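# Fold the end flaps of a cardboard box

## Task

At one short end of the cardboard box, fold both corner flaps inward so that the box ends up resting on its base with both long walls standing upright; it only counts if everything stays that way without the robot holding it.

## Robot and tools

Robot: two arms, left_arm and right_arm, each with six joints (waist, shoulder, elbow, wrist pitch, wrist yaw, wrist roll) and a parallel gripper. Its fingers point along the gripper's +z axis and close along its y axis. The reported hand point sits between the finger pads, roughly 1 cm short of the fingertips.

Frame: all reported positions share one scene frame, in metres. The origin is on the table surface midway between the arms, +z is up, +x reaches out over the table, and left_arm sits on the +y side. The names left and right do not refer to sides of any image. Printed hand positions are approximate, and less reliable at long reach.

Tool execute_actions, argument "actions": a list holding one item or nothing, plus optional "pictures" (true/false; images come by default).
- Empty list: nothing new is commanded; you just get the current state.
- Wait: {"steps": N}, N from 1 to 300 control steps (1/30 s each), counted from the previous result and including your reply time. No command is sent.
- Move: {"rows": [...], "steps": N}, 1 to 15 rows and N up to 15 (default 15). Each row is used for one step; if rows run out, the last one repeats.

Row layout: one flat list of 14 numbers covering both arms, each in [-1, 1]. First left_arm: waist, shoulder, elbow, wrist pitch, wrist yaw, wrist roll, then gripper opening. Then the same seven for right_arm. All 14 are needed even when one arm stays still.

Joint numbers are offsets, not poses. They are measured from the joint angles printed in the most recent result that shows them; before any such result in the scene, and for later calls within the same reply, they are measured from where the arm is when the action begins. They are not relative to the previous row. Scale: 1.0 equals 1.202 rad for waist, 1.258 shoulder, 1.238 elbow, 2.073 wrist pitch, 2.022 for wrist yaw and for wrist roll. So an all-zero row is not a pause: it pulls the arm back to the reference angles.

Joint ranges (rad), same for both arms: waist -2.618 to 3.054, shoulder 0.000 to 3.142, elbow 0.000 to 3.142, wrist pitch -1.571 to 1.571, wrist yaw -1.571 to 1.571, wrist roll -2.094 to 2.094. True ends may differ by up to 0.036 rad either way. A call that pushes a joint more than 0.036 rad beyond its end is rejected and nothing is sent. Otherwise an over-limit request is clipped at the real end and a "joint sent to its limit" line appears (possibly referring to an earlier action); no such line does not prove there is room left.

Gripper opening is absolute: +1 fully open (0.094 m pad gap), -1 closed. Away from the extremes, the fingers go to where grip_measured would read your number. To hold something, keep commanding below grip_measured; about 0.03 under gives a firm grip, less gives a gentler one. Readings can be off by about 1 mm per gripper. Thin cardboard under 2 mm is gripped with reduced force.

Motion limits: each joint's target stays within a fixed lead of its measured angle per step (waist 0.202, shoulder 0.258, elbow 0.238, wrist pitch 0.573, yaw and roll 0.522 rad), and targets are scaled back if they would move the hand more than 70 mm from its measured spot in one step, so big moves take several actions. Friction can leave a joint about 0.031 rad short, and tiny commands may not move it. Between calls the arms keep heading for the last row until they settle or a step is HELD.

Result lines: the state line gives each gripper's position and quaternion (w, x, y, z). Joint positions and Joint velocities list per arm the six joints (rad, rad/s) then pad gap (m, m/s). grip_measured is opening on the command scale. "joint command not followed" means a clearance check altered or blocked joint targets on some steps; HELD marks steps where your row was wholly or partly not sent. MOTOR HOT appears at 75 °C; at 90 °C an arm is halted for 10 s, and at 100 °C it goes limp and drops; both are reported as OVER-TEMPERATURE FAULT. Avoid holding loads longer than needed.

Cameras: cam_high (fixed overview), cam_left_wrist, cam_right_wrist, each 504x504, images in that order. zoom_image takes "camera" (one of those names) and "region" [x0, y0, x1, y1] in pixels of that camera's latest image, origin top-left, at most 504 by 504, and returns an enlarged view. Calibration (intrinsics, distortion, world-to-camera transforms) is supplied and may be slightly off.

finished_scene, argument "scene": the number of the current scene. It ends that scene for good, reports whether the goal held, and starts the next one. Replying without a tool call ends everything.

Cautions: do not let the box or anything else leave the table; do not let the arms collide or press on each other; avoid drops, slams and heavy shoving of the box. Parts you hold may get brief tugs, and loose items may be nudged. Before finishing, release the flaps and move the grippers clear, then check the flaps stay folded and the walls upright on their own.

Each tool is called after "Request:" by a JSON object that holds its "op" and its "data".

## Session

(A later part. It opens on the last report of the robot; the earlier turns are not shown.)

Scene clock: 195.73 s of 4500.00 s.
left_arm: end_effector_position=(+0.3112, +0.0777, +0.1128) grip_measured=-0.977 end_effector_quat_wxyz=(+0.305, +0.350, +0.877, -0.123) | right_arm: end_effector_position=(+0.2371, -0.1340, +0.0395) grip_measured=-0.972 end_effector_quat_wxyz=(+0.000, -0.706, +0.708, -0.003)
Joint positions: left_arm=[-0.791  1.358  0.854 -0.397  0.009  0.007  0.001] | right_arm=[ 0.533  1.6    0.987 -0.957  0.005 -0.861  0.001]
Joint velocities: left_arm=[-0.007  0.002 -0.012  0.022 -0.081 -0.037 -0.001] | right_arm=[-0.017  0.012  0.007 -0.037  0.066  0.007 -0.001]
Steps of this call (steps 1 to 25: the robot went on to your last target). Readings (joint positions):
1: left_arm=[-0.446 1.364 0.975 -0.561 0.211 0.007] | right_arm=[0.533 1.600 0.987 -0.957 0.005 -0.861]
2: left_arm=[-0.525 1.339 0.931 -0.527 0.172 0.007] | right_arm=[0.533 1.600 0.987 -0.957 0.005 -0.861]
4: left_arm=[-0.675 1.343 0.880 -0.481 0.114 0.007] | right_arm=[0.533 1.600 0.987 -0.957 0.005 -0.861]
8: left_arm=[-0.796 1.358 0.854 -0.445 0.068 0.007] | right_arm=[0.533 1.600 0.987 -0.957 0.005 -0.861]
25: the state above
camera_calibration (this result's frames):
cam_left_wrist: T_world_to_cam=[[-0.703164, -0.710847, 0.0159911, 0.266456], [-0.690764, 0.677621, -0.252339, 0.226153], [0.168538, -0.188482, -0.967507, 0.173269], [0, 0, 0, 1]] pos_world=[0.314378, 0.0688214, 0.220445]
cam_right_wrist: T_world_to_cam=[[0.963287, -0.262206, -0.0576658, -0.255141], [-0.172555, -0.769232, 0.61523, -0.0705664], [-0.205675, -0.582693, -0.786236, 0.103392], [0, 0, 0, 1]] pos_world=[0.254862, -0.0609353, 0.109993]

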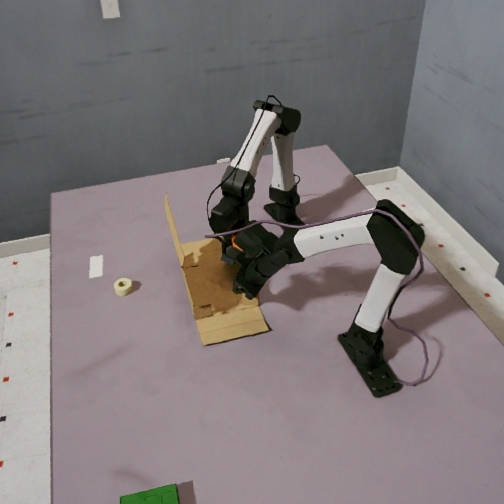

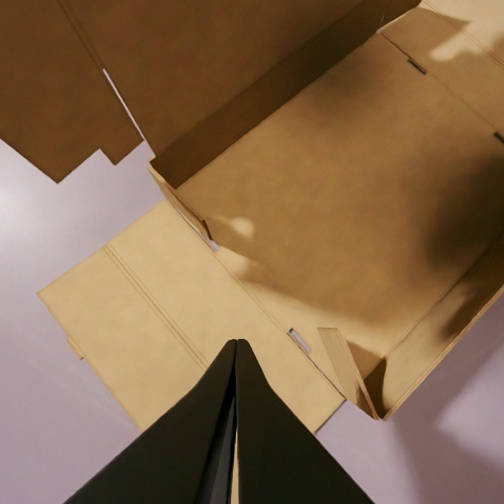

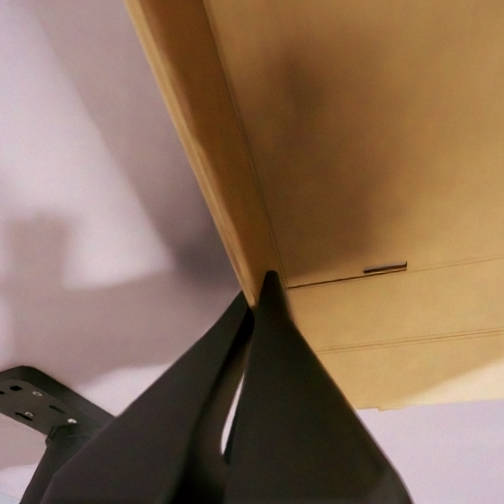

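Request:
{"op": "execute_actions", "data": {"actions": [{"rows":[[-0.01,0.01,0.04,-0.05,0,-0.05,-0.8,0,0,0,0,0,0,-0.99],[-0.02,0.03,0.08,-0.09,0,-0.1,-0.6,0,0,0,0,0,0,-0.99],[-0.03,0.06,0.12,-0.13,0,-0.15,-0.4,0,0,0,0,0,0,-0.99],[-0.04,0.09,0.16,-0.17,0,-0.2,-0.2,0,0,0,0,0,0,-0.99],[-0.05,0.12,0.2,-0.2,0,-0.25,0,0,0,0,0,0,0,-0.99],[-0.06,0.15,0.24,-0.23,0,-0.3,0.1,0,0,0,0,0,0,-0.99],[-0.07,0.18,0.28,-0.26,0,-0.35,0.1,0,0,0,0,0,0,-0.99],[-0.08,0.21,0.32,-0.29,0,-0.4,0.1,0,0,0,0,0,0,-0.99],[-0.09,0.24,0.36,-0.32,0,-0.439,0.1,0,0,0,0,0,0,-0.99],[-0.1,0.27,0.4,-0.35,0,-0.439,0.1,0,0,0,0,0,0,-0.99],[-0.11,0.3,0.44,-0.38,0,-0.439,0.1,0,0,0,0,0,0,-0.99],[-0.12,0.33,0.48,-0.402,0,-0.439,0.1,0,0,0,0,0,0,-0.99],[-0.125,0.36,0.52,-0.402,0,-0.439,0.1,0,0,0,0,0,0,-0.99],[-0.125,0.39,0.562,-0.402,0,-0.439,0.1,0,0,0,0,0,0,-0.99],[-0.125,0.415,0.562,-0.402,0,-0.439,0.1,0,0,0,0,0,0,-0.99]],"steps":15}], "pictures": false}}

Request:
{"op": "execute_actions", "data": {"actions": [{"steps":20}]}}

Scene clock: 213.10 s of 4500.00 s.
left_arm: end_effector_position=(+0.2808, +0.0343, +0.1062) grip_measured=+0.098 end_effector_quat_wxyz=(+0.049, +0.053, +0.996, -0.059) | right_arm: end_effector_position=(+0.2371, -0.1340, +0.0395) grip_measured=-0.972 end_effector_quat_wxyz=(+0.000, -0.706, +0.708, -0.003)
Joint positions: left_arm=[-0.934  1.81   1.487 -1.095  0.007 -0.784  0.052] | right_arm=[ 0.533  1.6    0.987 -0.957  0.005 -0.861  0.001]
Joint velocities: left_arm=[-0.168  0.935  0.999 -0.593 -0.022 -0.623  0.   ] | right_arm=[ 0.002 -0.007  0.002  0.007  0.051  0.007 -0.   ]
Steps of this call (steps 1 to 30: the robot went on to your last target; steps 31 to 90: nothing new was sent; then 13.87 s passed at rest; steps 91 to 105: all 15 steps of this action). Readings (joint positions):
91: left_arm=[-0.792 1.358 0.859 -0.410 0.008 -0.007] | right_arm=[0.533 1.600 0.987 -0.957 0.005 -0.861]
92: left_arm=[-0.794 1.362 0.876 -0.446 0.008 -0.039] | right_arm=[0.533 1.600 0.987 -0.957 0.005 -0.861]
94: left_arm=[-0.809 1.398 0.951 -0.544 0.007 -0.143] | right_arm=[0.533 1.600 0.987 -0.957 0.005 -0.861]
98: left_arm=[-0.858 1.538 1.155 -0.747 0.007 -0.444] | right_arm=[0.533 1.600 0.987 -0.957 0.005 -0.861]
105: the state above

Scene clock: 213.77 s of 4500.00 s.
left_arm: end_effector_position=(+0.2670, +0.0482, +0.0903) grip_measured=+0.098 end_effector_quat_wxyz=(-0.002, +0.012, +1.000, -0.004) | right_arm: end_effector_position=(+0.2371, -0.1340, +0.0395) grip_measured=-0.972 end_effector_quat_wxyz=(+0.000, -0.706, +0.708, -0.003)
Joint positions: left_arm=[-0.94   1.88   1.526 -1.213  0.007 -0.873  0.052] | right_arm=[ 0.533  1.6    0.987 -0.957  0.005 -0.861  0.001]
Joint velocities: left_arm=[-0.012 -0.007 -0.012  0.022 -0.022  0.022 -0.   ] | right_arm=[-0.007  0.002  0.002 -0.007 -0.066  0.081  0.   ]
Steps of this call (steps 1 to 20: the robot went on to your last target). Readings (joint positions):
1: left_arm=[-0.938 1.837 1.512 -1.109 0.007 -0.802] | right_arm=[0.533 1.600 0.987 -0.957 0.005 -0.861]
2: left_arm=[-0.939 1.856 1.523 -1.121 0.007 -0.817] | right_arm=[0.533 1.600 0.987 -0.957 0.005 -0.861]
4: left_arm=[-0.940 1.875 1.526 -1.150 0.007 -0.837] | right_arm=[0.533 1.600 0.987 -0.957 0.005 -0.861]
8: left_arm=[-0.940 1.880 1.526 -1.191 0.007 -0.860] | right_arm=[0.533 1.600 0.987 -0.957 0.005 -0.861]
20: the state above
camera_calibration (this result's frames):
cam_left_wrist: T_world_to_cam=[[-0.0306371, -0.999045, 0.031155, 0.0476912], [-0.913433, 0.0406401, 0.404955, 0.240662], [-0.405834, -0.0160513, -0.913806, 0.293594], [0, 0, 0, 1]] pos_world=[0.34044, 0.0425778, 0.169345]
cam_right_wrist: T_world_to_cam=[[0.963287, -0.262206, -0.0576658, -0.255141], [-0.172555, -0.769232, 0.61523, -0.0705664], [-0.205675, -0.582693, -0.786236, 0.103392], [0, 0, 0, 1]] pos_world=[0.254862, -0.0609353, 0.109993]

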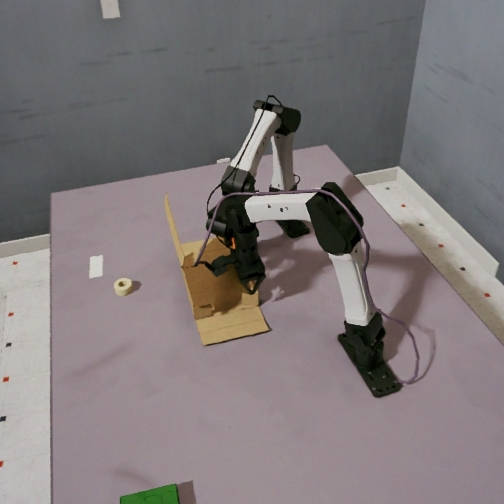

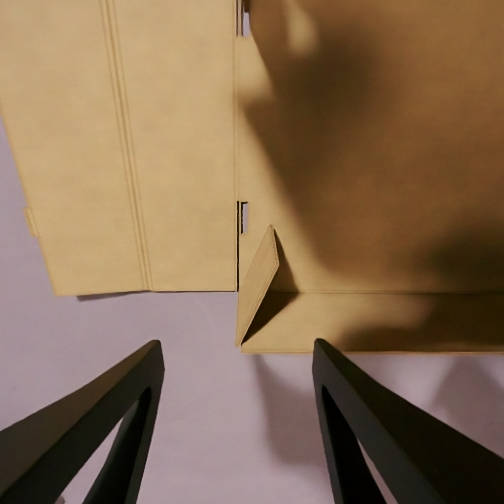

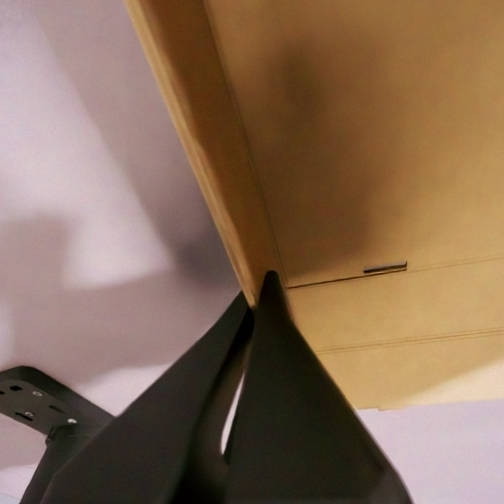

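Request:
{"op": "execute_actions", "data": {"actions": [{"rows":[[0,0.004,-0.01,0.02,0,0,0.1,0,0,0,0,0,0,-0.99],[0,0.008,-0.02,0.035,0,0,0.1,0,0,0,0,0,0,-0.99],[0,0.012,-0.032,0.047,0,0,0.1,0,0,0,0,0,0,-0.99],[0,0.016,-0.045,0.058,0,0,0.1,0,0,0,0,0,0,-0.99],[0,0.02,-0.058,0.068,0,0,0.1,0,0,0,0,0,0,-0.99],[0,0.024,-0.071,0.078,0,0,0.1,0,0,0,0,0,0,-0.99],[0,0.028,-0.084,0.086,0,0,0.1,0,0,0,0,0,0,-0.99],[0,0.032,-0.097,0.09,0,0,0.1,0,0,0,0,0,0,-0.99],[0,0.036,-0.11,0.09,0,0,0.1,0,0,0,0,0,0,-0.99]],"steps":15}], "pictures": false}}

Request:
{"op": "execute_actions", "data": {"actions": [{"steps":8}]}}

Scene clock: 219.93 s of 4500.00 s.
left_arm: end_effector_position=(+0.2656, +0.0499, +0.0446) grip_measured=+0.098 end_effector_quat_wxyz=(-0.008, +0.011, +1.000, +0.004) | right_arm: end_effector_position=(+0.2371, -0.1340, +0.0395) grip_measured=-0.972 end_effector_quat_wxyz=(+0.000, -0.706, +0.708, -0.003)
Joint positions: left_arm=[-0.94   1.924  1.4   -1.062  0.007 -0.874  0.052] | right_arm=[ 0.533  1.6    0.987 -0.957  0.005 -0.861  0.001]
Joint velocities: left_arm=[ 0.007  0.017 -0.002  0.11   0.051  0.022 -0.   ] | right_arm=[-0.007  0.002 -0.007  0.007  0.037 -0.022  0.   ]
Steps of this call (steps 1 to 15: the robot went on to your last target; steps 16 to 90: nothing new was sent; then 2.67 s passed at rest; steps 91 to 105: all 15 steps of this action). Readings (joint positions):
91: left_arm=[-0.940 1.880 1.526 -1.212 0.007 -0.874] | right_arm=[0.533 1.600 0.987 -0.957 0.005 -0.861]
92: left_arm=[-0.940 1.880 1.525 -1.204 0.007 -0.874] | right_arm=[0.533 1.600 0.987 -0.957 0.005 -0.861]
94: left_arm=[-0.940 1.880 1.512 -1.174 0.007 -0.874] | right_arm=[0.533 1.600 0.987 -0.957 0.005 -0.861]
98: left_arm=[-0.940 1.889 1.453 -1.105 0.007 -0.874] | right_arm=[0.533 1.600 0.987 -0.957 0.005 -0.861]
105: the state above

Scene clock: 220.20 s of 4500.00 s.
left_arm: end_effector_position=(+0.2679, +0.0471, +0.0446) grip_measured=+0.098 end_effector_quat_wxyz=(-0.003, +0.011, +1.000, -0.002) | right_arm: end_effector_position=(+0.2371, -0.1340, +0.0395) grip_measured=-0.972 end_effector_quat_wxyz=(+0.000, -0.706, +0.708, -0.003)
Joint positions: left_arm=[-0.94   1.924  1.4   -1.047  0.007 -0.874  0.052] | right_arm=[ 0.533  1.6    0.987 -0.957  0.005 -0.861  0.001]
Joint velocities: left_arm=[ 0.002 -0.002 -0.007  0.11   0.037  0.007 -0.   ] | right_arm=[ 0.007  0.022 -0.017  0.037 -0.007  0.051  0.   ]
Steps of this call (steps 1 to 8: the robot went on to your last target). Readings (joint positions):
1: left_arm=[-0.940 1.924 1.400 -1.059 0.007 -0.874] | right_arm=[0.533 1.600 0.987 -0.957 0.005 -0.861]
2: left_arm=[-0.940 1.924 1.400 -1.055 0.007 -0.874] | right_arm=[0.533 1.600 0.987 -0.957 0.005 -0.861]
4: left_arm=[-0.940 1.924 1.400 -1.052 0.007 -0.874] | right_arm=[0.533 1.600 0.987 -0.957 0.005 -0.861]
8: the state above
camera_calibration (this result's frames):
cam_left_wrist: T_world_to_cam=[[-0.0294094, -0.999185, 0.0276631, 0.0478372], [-0.912314, 0.0381403, 0.407711, 0.259753], [-0.408433, -0.0132469, -0.912692, 0.252676], [0, 0, 0, 1]] pos_world=[0.341584, 0.0412383, 0.123388]
cam_right_wrist: T_world_to_cam=[[0.963287, -0.262206, -0.0576658, -0.255141], [-0.172555, -0.769232, 0.61523, -0.0705664], [-0.205675, -0.582693, -0.786236, 0.103392], [0, 0, 0, 1]] pos_world=[0.254862, -0.0609353, 0.109993]

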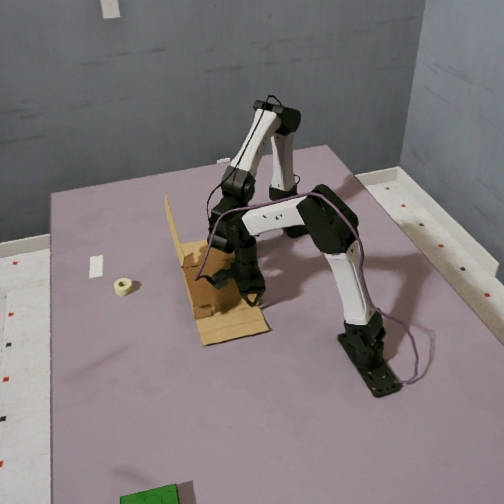

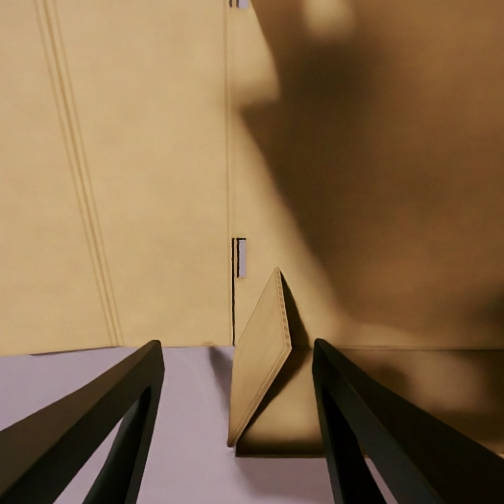

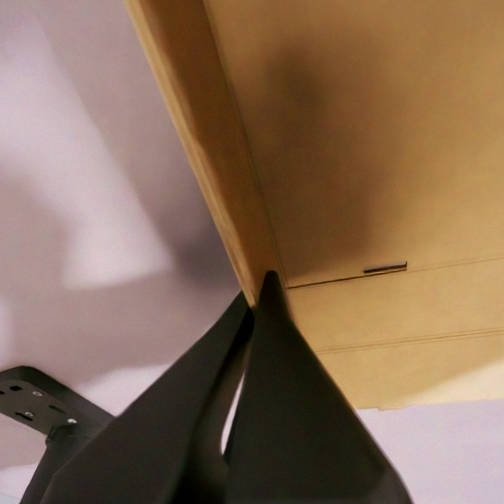

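Request:
{"op": "execute_actions", "data": {"actions": [{"rows":[[0,0,0,0,0,0,0,0,0,0,0,0,0,-0.99],[0,0,0,0,0,0,-0.12,0,0,0,0,0,0,-0.99],[0,0,0,0,0,0,-0.24,0,0,0,0,0,0,-0.99],[0,0,0,0,0,0,-0.36,0,0,0,0,0,0,-0.99],[0,0,0,0,0,0,-0.46,0,0,0,0,0,0,-0.99],[0,0,0,0,0,0,-0.55,0,0,0,0,0,0,-0.99],[0,0,0,0,0,0,-0.63,0,0,0,0,0,0,-0.99],[0,0,0,0,0,0,-0.71,0,0,0,0,0,0,-0.99],[0,0,0,0,0,0,-0.78,0,0,0,0,0,0,-0.99],[0,0,0,0,0,0,-0.84,0,0,0,0,0,0,-0.99],[0,0,0,0,0,0,-0.89,0,0,0,0,0,0,-0.99]],"steps":15}], "pictures": false}}

Request:
{"op": "execute_actions", "data": {"actions": [{"rows":[[0,0,0,0,0,0,-0.7,0,0,0,0,0,0,-0.99],[0,0,0,0,0,0,-0.5,0,0,0,0,0,0,-0.99],[0,0,0,0,0,0,-0.3,0,0,0,0,0,0,-0.99],[0,0,0,0,0,0,0,0,0,0,0,0,0,-0.99]],"steps":10}]}}

Scene clock: 226.10 s of 4500.00 s.
left_arm: end_effector_position=(+0.2690, +0.0465, +0.0446) grip_measured=-0.887 end_effector_quat_wxyz=(-0.000, +0.011, +1.000, -0.003) | right_arm: end_effector_position=(+0.2374, -0.1335, +0.0395) grip_measured=-0.972 end_effector_quat_wxyz=(+0.001, -0.706, +0.708, -0.002)
Joint positions: left_arm=[-0.94   1.924  1.4   -1.043  0.004 -0.874  0.005] | right_arm=[ 0.533  1.6    0.987 -0.954  0.004 -0.861  0.001]
Joint velocities: left_arm=[-0.012 -0.002  0.002 -0.051 -0.007  0.022 -0.002] | right_arm=[-0.007  0.002  0.002 -0.007 -0.007 -0.051 -0.   ]
Steps of this call (steps 1 to 30: the robot went on to your last target; steps 31 to 90: nothing new was sent; then 2.40 s passed at rest; steps 91 to 105: all 15 steps of this action). Readings (joint positions):
91: left_arm=[-0.940 1.924 1.400 -1.045 0.007 -0.874] | right_arm=[0.533 1.600 0.987 -0.957 0.005 -0.861]
92: left_arm=[-0.940 1.924 1.400 -1.045 0.007 -0.874] | right_arm=[0.533 1.600 0.987 -0.957 0.005 -0.861]
94: left_arm=[-0.940 1.924 1.400 -1.045 0.007 -0.874] | right_arm=[0.533 1.600 0.987 -0.957 0.005 -0.861]
98: left_arm=[-0.940 1.924 1.400 -1.042 0.009 -0.874] | right_arm=[0.533 1.600 0.987 -0.954 0.003 -0.861]
105: the state above

Scene clock: 226.43 s of 4500.00 s.
left_arm: end_effector_position=(+0.2690, +0.0465, +0.0446) grip_measured=-0.002 end_effector_quat_wxyz=(-0.000, +0.011, +1.000, -0.003) | right_arm: end_effector_position=(+0.2374, -0.1335, +0.0395) grip_measured=-0.972 end_effector_quat_wxyz=(+0.001, -0.706, +0.708, -0.002)
Joint positions: left_arm=[-0.94   1.924  1.4   -1.043  0.004 -0.874  0.047] | right_arm=[ 0.533  1.6    0.987 -0.954  0.004 -0.861  0.001]
Joint velocities: left_arm=[-0.012 -0.017 -0.007  0.022  0.007  0.037 -0.001] | right_arm=[-0.007 -0.017  0.017 -0.022  0.007 -0.007 -0.001]
Steps of this call (steps 1 to 10: all 10 steps of this action). Readings (joint positions):
1: left_arm=[-0.940 1.924 1.400 -1.043 0.004 -0.874] | right_arm=[0.533 1.600 0.987 -0.954 0.004 -0.861]
2: left_arm=[-0.940 1.924 1.400 -1.043 0.004 -0.874] | right_arm=[0.533 1.600 0.987 -0.954 0.004 -0.861]
4: left_arm=[-0.940 1.924 1.400 -1.043 0.004 -0.874] | right_arm=[0.533 1.600 0.987 -0.954 0.004 -0.861]
8: left_arm=[-0.940 1.924 1.400 -1.043 0.004 -0.874] | right_arm=[0.533 1.600 0.987 -0.954 0.004 -0.861]
10: the state above
camera_calibration (this result's frames):
cam_left_wrist: T_world_to_cam=[[-0.0303163, -0.999114, 0.0291778, 0.0474918], [-0.914411, 0.0395109, 0.402855, 0.261506], [-0.403651, -0.0144674, -0.914799, 0.251986], [0, 0, 0, 1]] pos_world=[0.342278, 0.040763, 0.123782]
cam_right_wrist: T_world_to_cam=[[0.963359, -0.262086, -0.057009, -0.255376], [-0.173318, -0.770502, 0.613423, -0.0700667], [-0.204695, -0.581066, -0.787694, 0.103777], [0, 0, 0, 1]] pos_world=[0.255117, -0.0606158, 0.110166]

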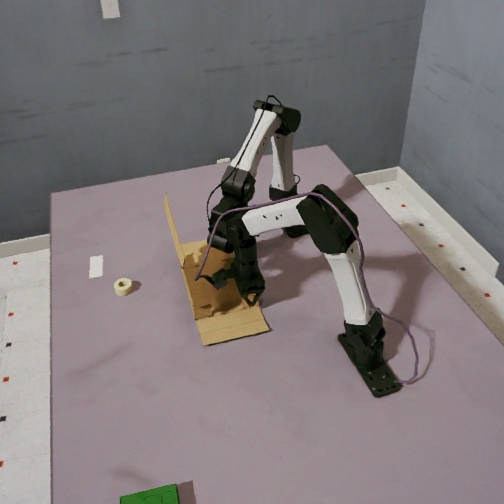

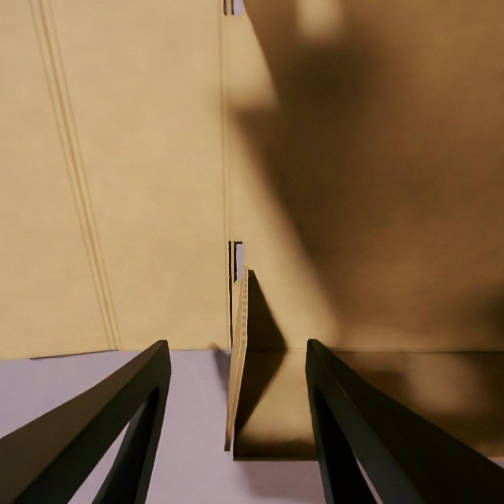

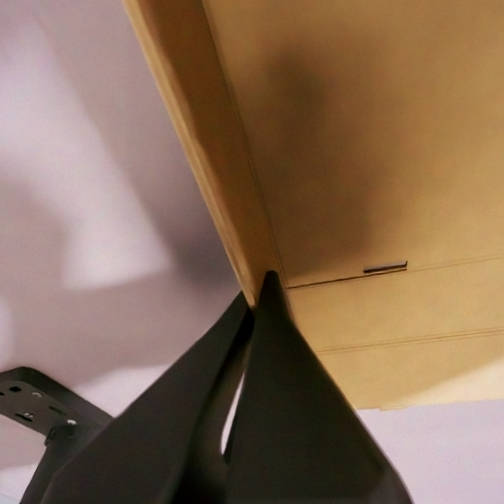

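Request:
{"op": "execute_actions", "data": {"actions": [{"rows":[[0,-0.015,0,0,0,0,0,0,0,0,0,0,0,-0.7],[0,-0.03,0,0,0,0,0,0,0,0,0,0,0,-0.4],[0,-0.045,0,0,0,0,0,0,0,0,0,0,0,0],[0,-0.06,0,-0.01,0,0,0,0,0,0,0,0,0,0.3],[0,-0.075,0,-0.02,0,0,0,0,-0.02,0,0,0,0,0.3],[0,-0.09,0,-0.02,0,0,0,0,-0.04,0,0,0,0,0.3],[0,-0.105,0,-0.03,0,0,0,0,-0.06,0,0,0,0,0.3],[0,-0.12,0,-0.03,0,0,0,0,-0.08,0,0,0,0,0.3],[0,-0.135,0,-0.03,0,0,0,0,-0.1,0,0,0,0,0.3],[0,-0.15,0,-0.03,0,0,0,0,-0.12,0,0,0,0,0.3],[0,-0.165,0,-0.03,0,0,0,0,-0.14,0,0,0,0,0.3],[0,-0.18,0,-0.03,0,0,0,0,-0.16,0,0,0,0,0.3],[0,-0.19,0,-0.03,0,0,0,0,-0.18,0,0,0,0,0.3],[0,-0.2,0,-0.03,0,0,0,0,-0.2,0,0,0,0,0.3]],"steps":15}], "pictures": false}}

Request:
{"op": "execute_actions", "data": {"actions": [{"steps":12}]}}

Scene clock: 232.57 s of 4500.00 s.
left_arm: end_effector_position=(+0.2673, +0.0486, +0.1197) grip_measured=-0.002 end_effector_quat_wxyz=(+0.059, +0.012, +0.995, -0.075) | right_arm: end_effector_position=(+0.2453, -0.1268, +0.0950) grip_measured=+0.298 end_effector_quat_wxyz=(+0.112, -0.701, +0.704, -0.011)
Joint positions: left_arm=[-0.94   1.697  1.4   -1.083  0.004 -0.874  0.047] | right_arm=[ 0.533  1.378  0.987 -0.954  0.004 -0.861  0.061]
Joint velocities: left_arm=[-0.007 -0.374  0.002 -0.022 -0.037 -0.007 -0.   ] | right_arm=[ 0.002 -0.603 -0.012 -0.007 -0.051 -0.007 -0.   ]
Steps of this call (steps 1 to 15: the robot went on to your last target; steps 16 to 90: nothing new was sent; then 2.63 s passed at rest; steps 91 to 105: all 15 steps of this action). Readings (joint positions):
91: left_arm=[-0.940 1.924 1.400 -1.043 0.004 -0.874] | right_arm=[0.533 1.600 0.987 -0.954 0.004 -0.861]
92: left_arm=[-0.940 1.923 1.400 -1.043 0.004 -0.874] | right_arm=[0.533 1.600 0.987 -0.954 0.004 -0.861]
94: left_arm=[-0.940 1.912 1.400 -1.043 0.004 -0.874] | right_arm=[0.533 1.600 0.987 -0.954 0.004 -0.861]
98: left_arm=[-0.940 1.839 1.400 -1.062 0.004 -0.874] | right_arm=[0.533 1.565 0.987 -0.954 0.004 -0.861]
105: the state above

Scene clock: 232.97 s of 4500.00 s.
left_arm: end_effector_position=(+0.2662, +0.0500, +0.1251) grip_measured=-0.002 end_effector_quat_wxyz=(+0.062, +0.012, +0.995, -0.079) | right_arm: end_effector_position=(+0.2457, -0.1265, +0.1025) grip_measured=+0.298 end_effector_quat_wxyz=(+0.127, -0.700, +0.703, -0.012)
Joint positions: left_arm=[-0.94   1.68   1.4   -1.09   0.004 -0.874  0.047] | right_arm=[ 0.533  1.348  0.987 -0.954  0.004 -0.861  0.061]
Joint velocities: left_arm=[-0.017 -0.012  0.002 -0.007 -0.037 -0.022  0.   ] | right_arm=[-0.002 -0.002 -0.007  0.022 -0.037 -0.022 -0.001]
Steps of this call (steps 1 to 12: the robot went on to your last target). Readings (joint positions):
1: left_arm=[-0.940 1.687 1.400 -1.084 0.004 -0.874] | right_arm=[0.533 1.361 0.987 -0.954 0.004 -0.861]
2: left_arm=[-0.940 1.681 1.400 -1.085 0.004 -0.874] | right_arm=[0.533 1.351 0.987 -0.954 0.004 -0.861]
4: left_arm=[-0.940 1.680 1.400 -1.086 0.004 -0.874] | right_arm=[0.533 1.348 0.987 -0.954 0.004 -0.861]
8: left_arm=[-0.940 1.680 1.400 -1.089 0.004 -0.874] | right_arm=[0.533 1.348 0.987 -0.954 0.004 -0.861]
12: the state above
camera_calibration (this result's frames):
cam_left_wrist: T_world_to_cam=[[-0.0431458, -0.983065, 0.178105, 0.0325715], [-0.956481, 0.0921395, 0.276865, 0.250698], [-0.288587, -0.158408, -0.944259, 0.304756], [0, 0, 0, 1]] pos_world=[0.329142, 0.0571965, 0.212557]
cam_right_wrist: T_world_to_cam=[[0.960659, -0.264394, 0.085028, -0.27207], [-0.274461, -0.85694, 0.436262, -0.0697726], [-0.0424809, -0.442436, -0.895793, 0.147943], [0, 0, 0, 1]] pos_world=[0.248502, -0.0662694, 0.186099]

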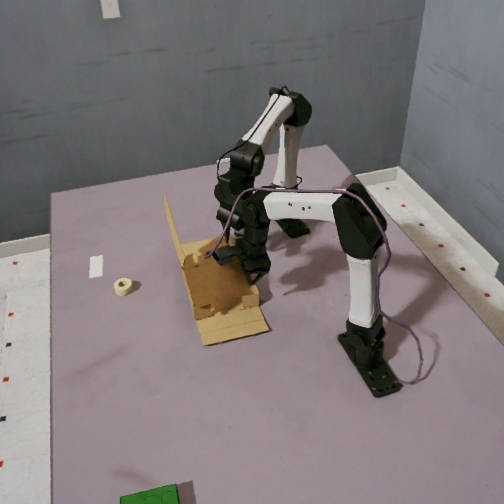

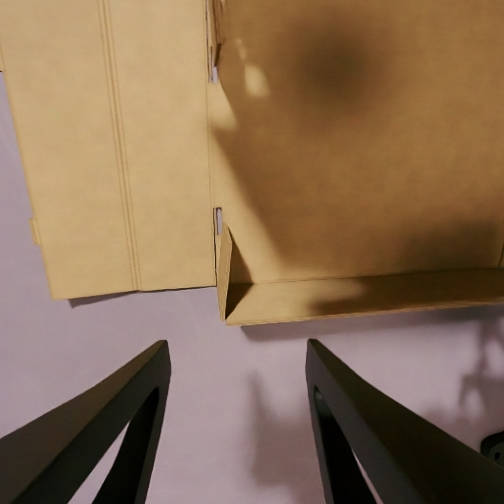

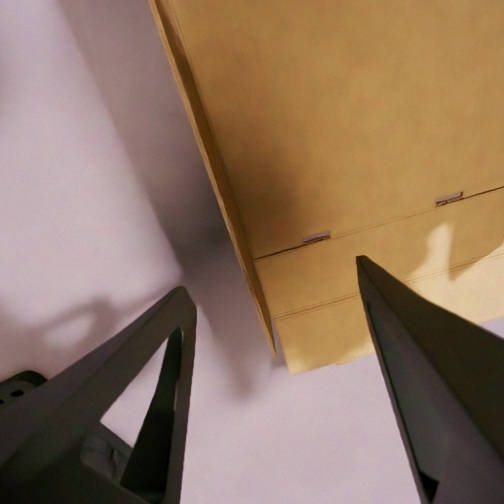

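Request:
{"op": "finished_scene", "data": {"scene": 1}}

The scene is finished: the task was done.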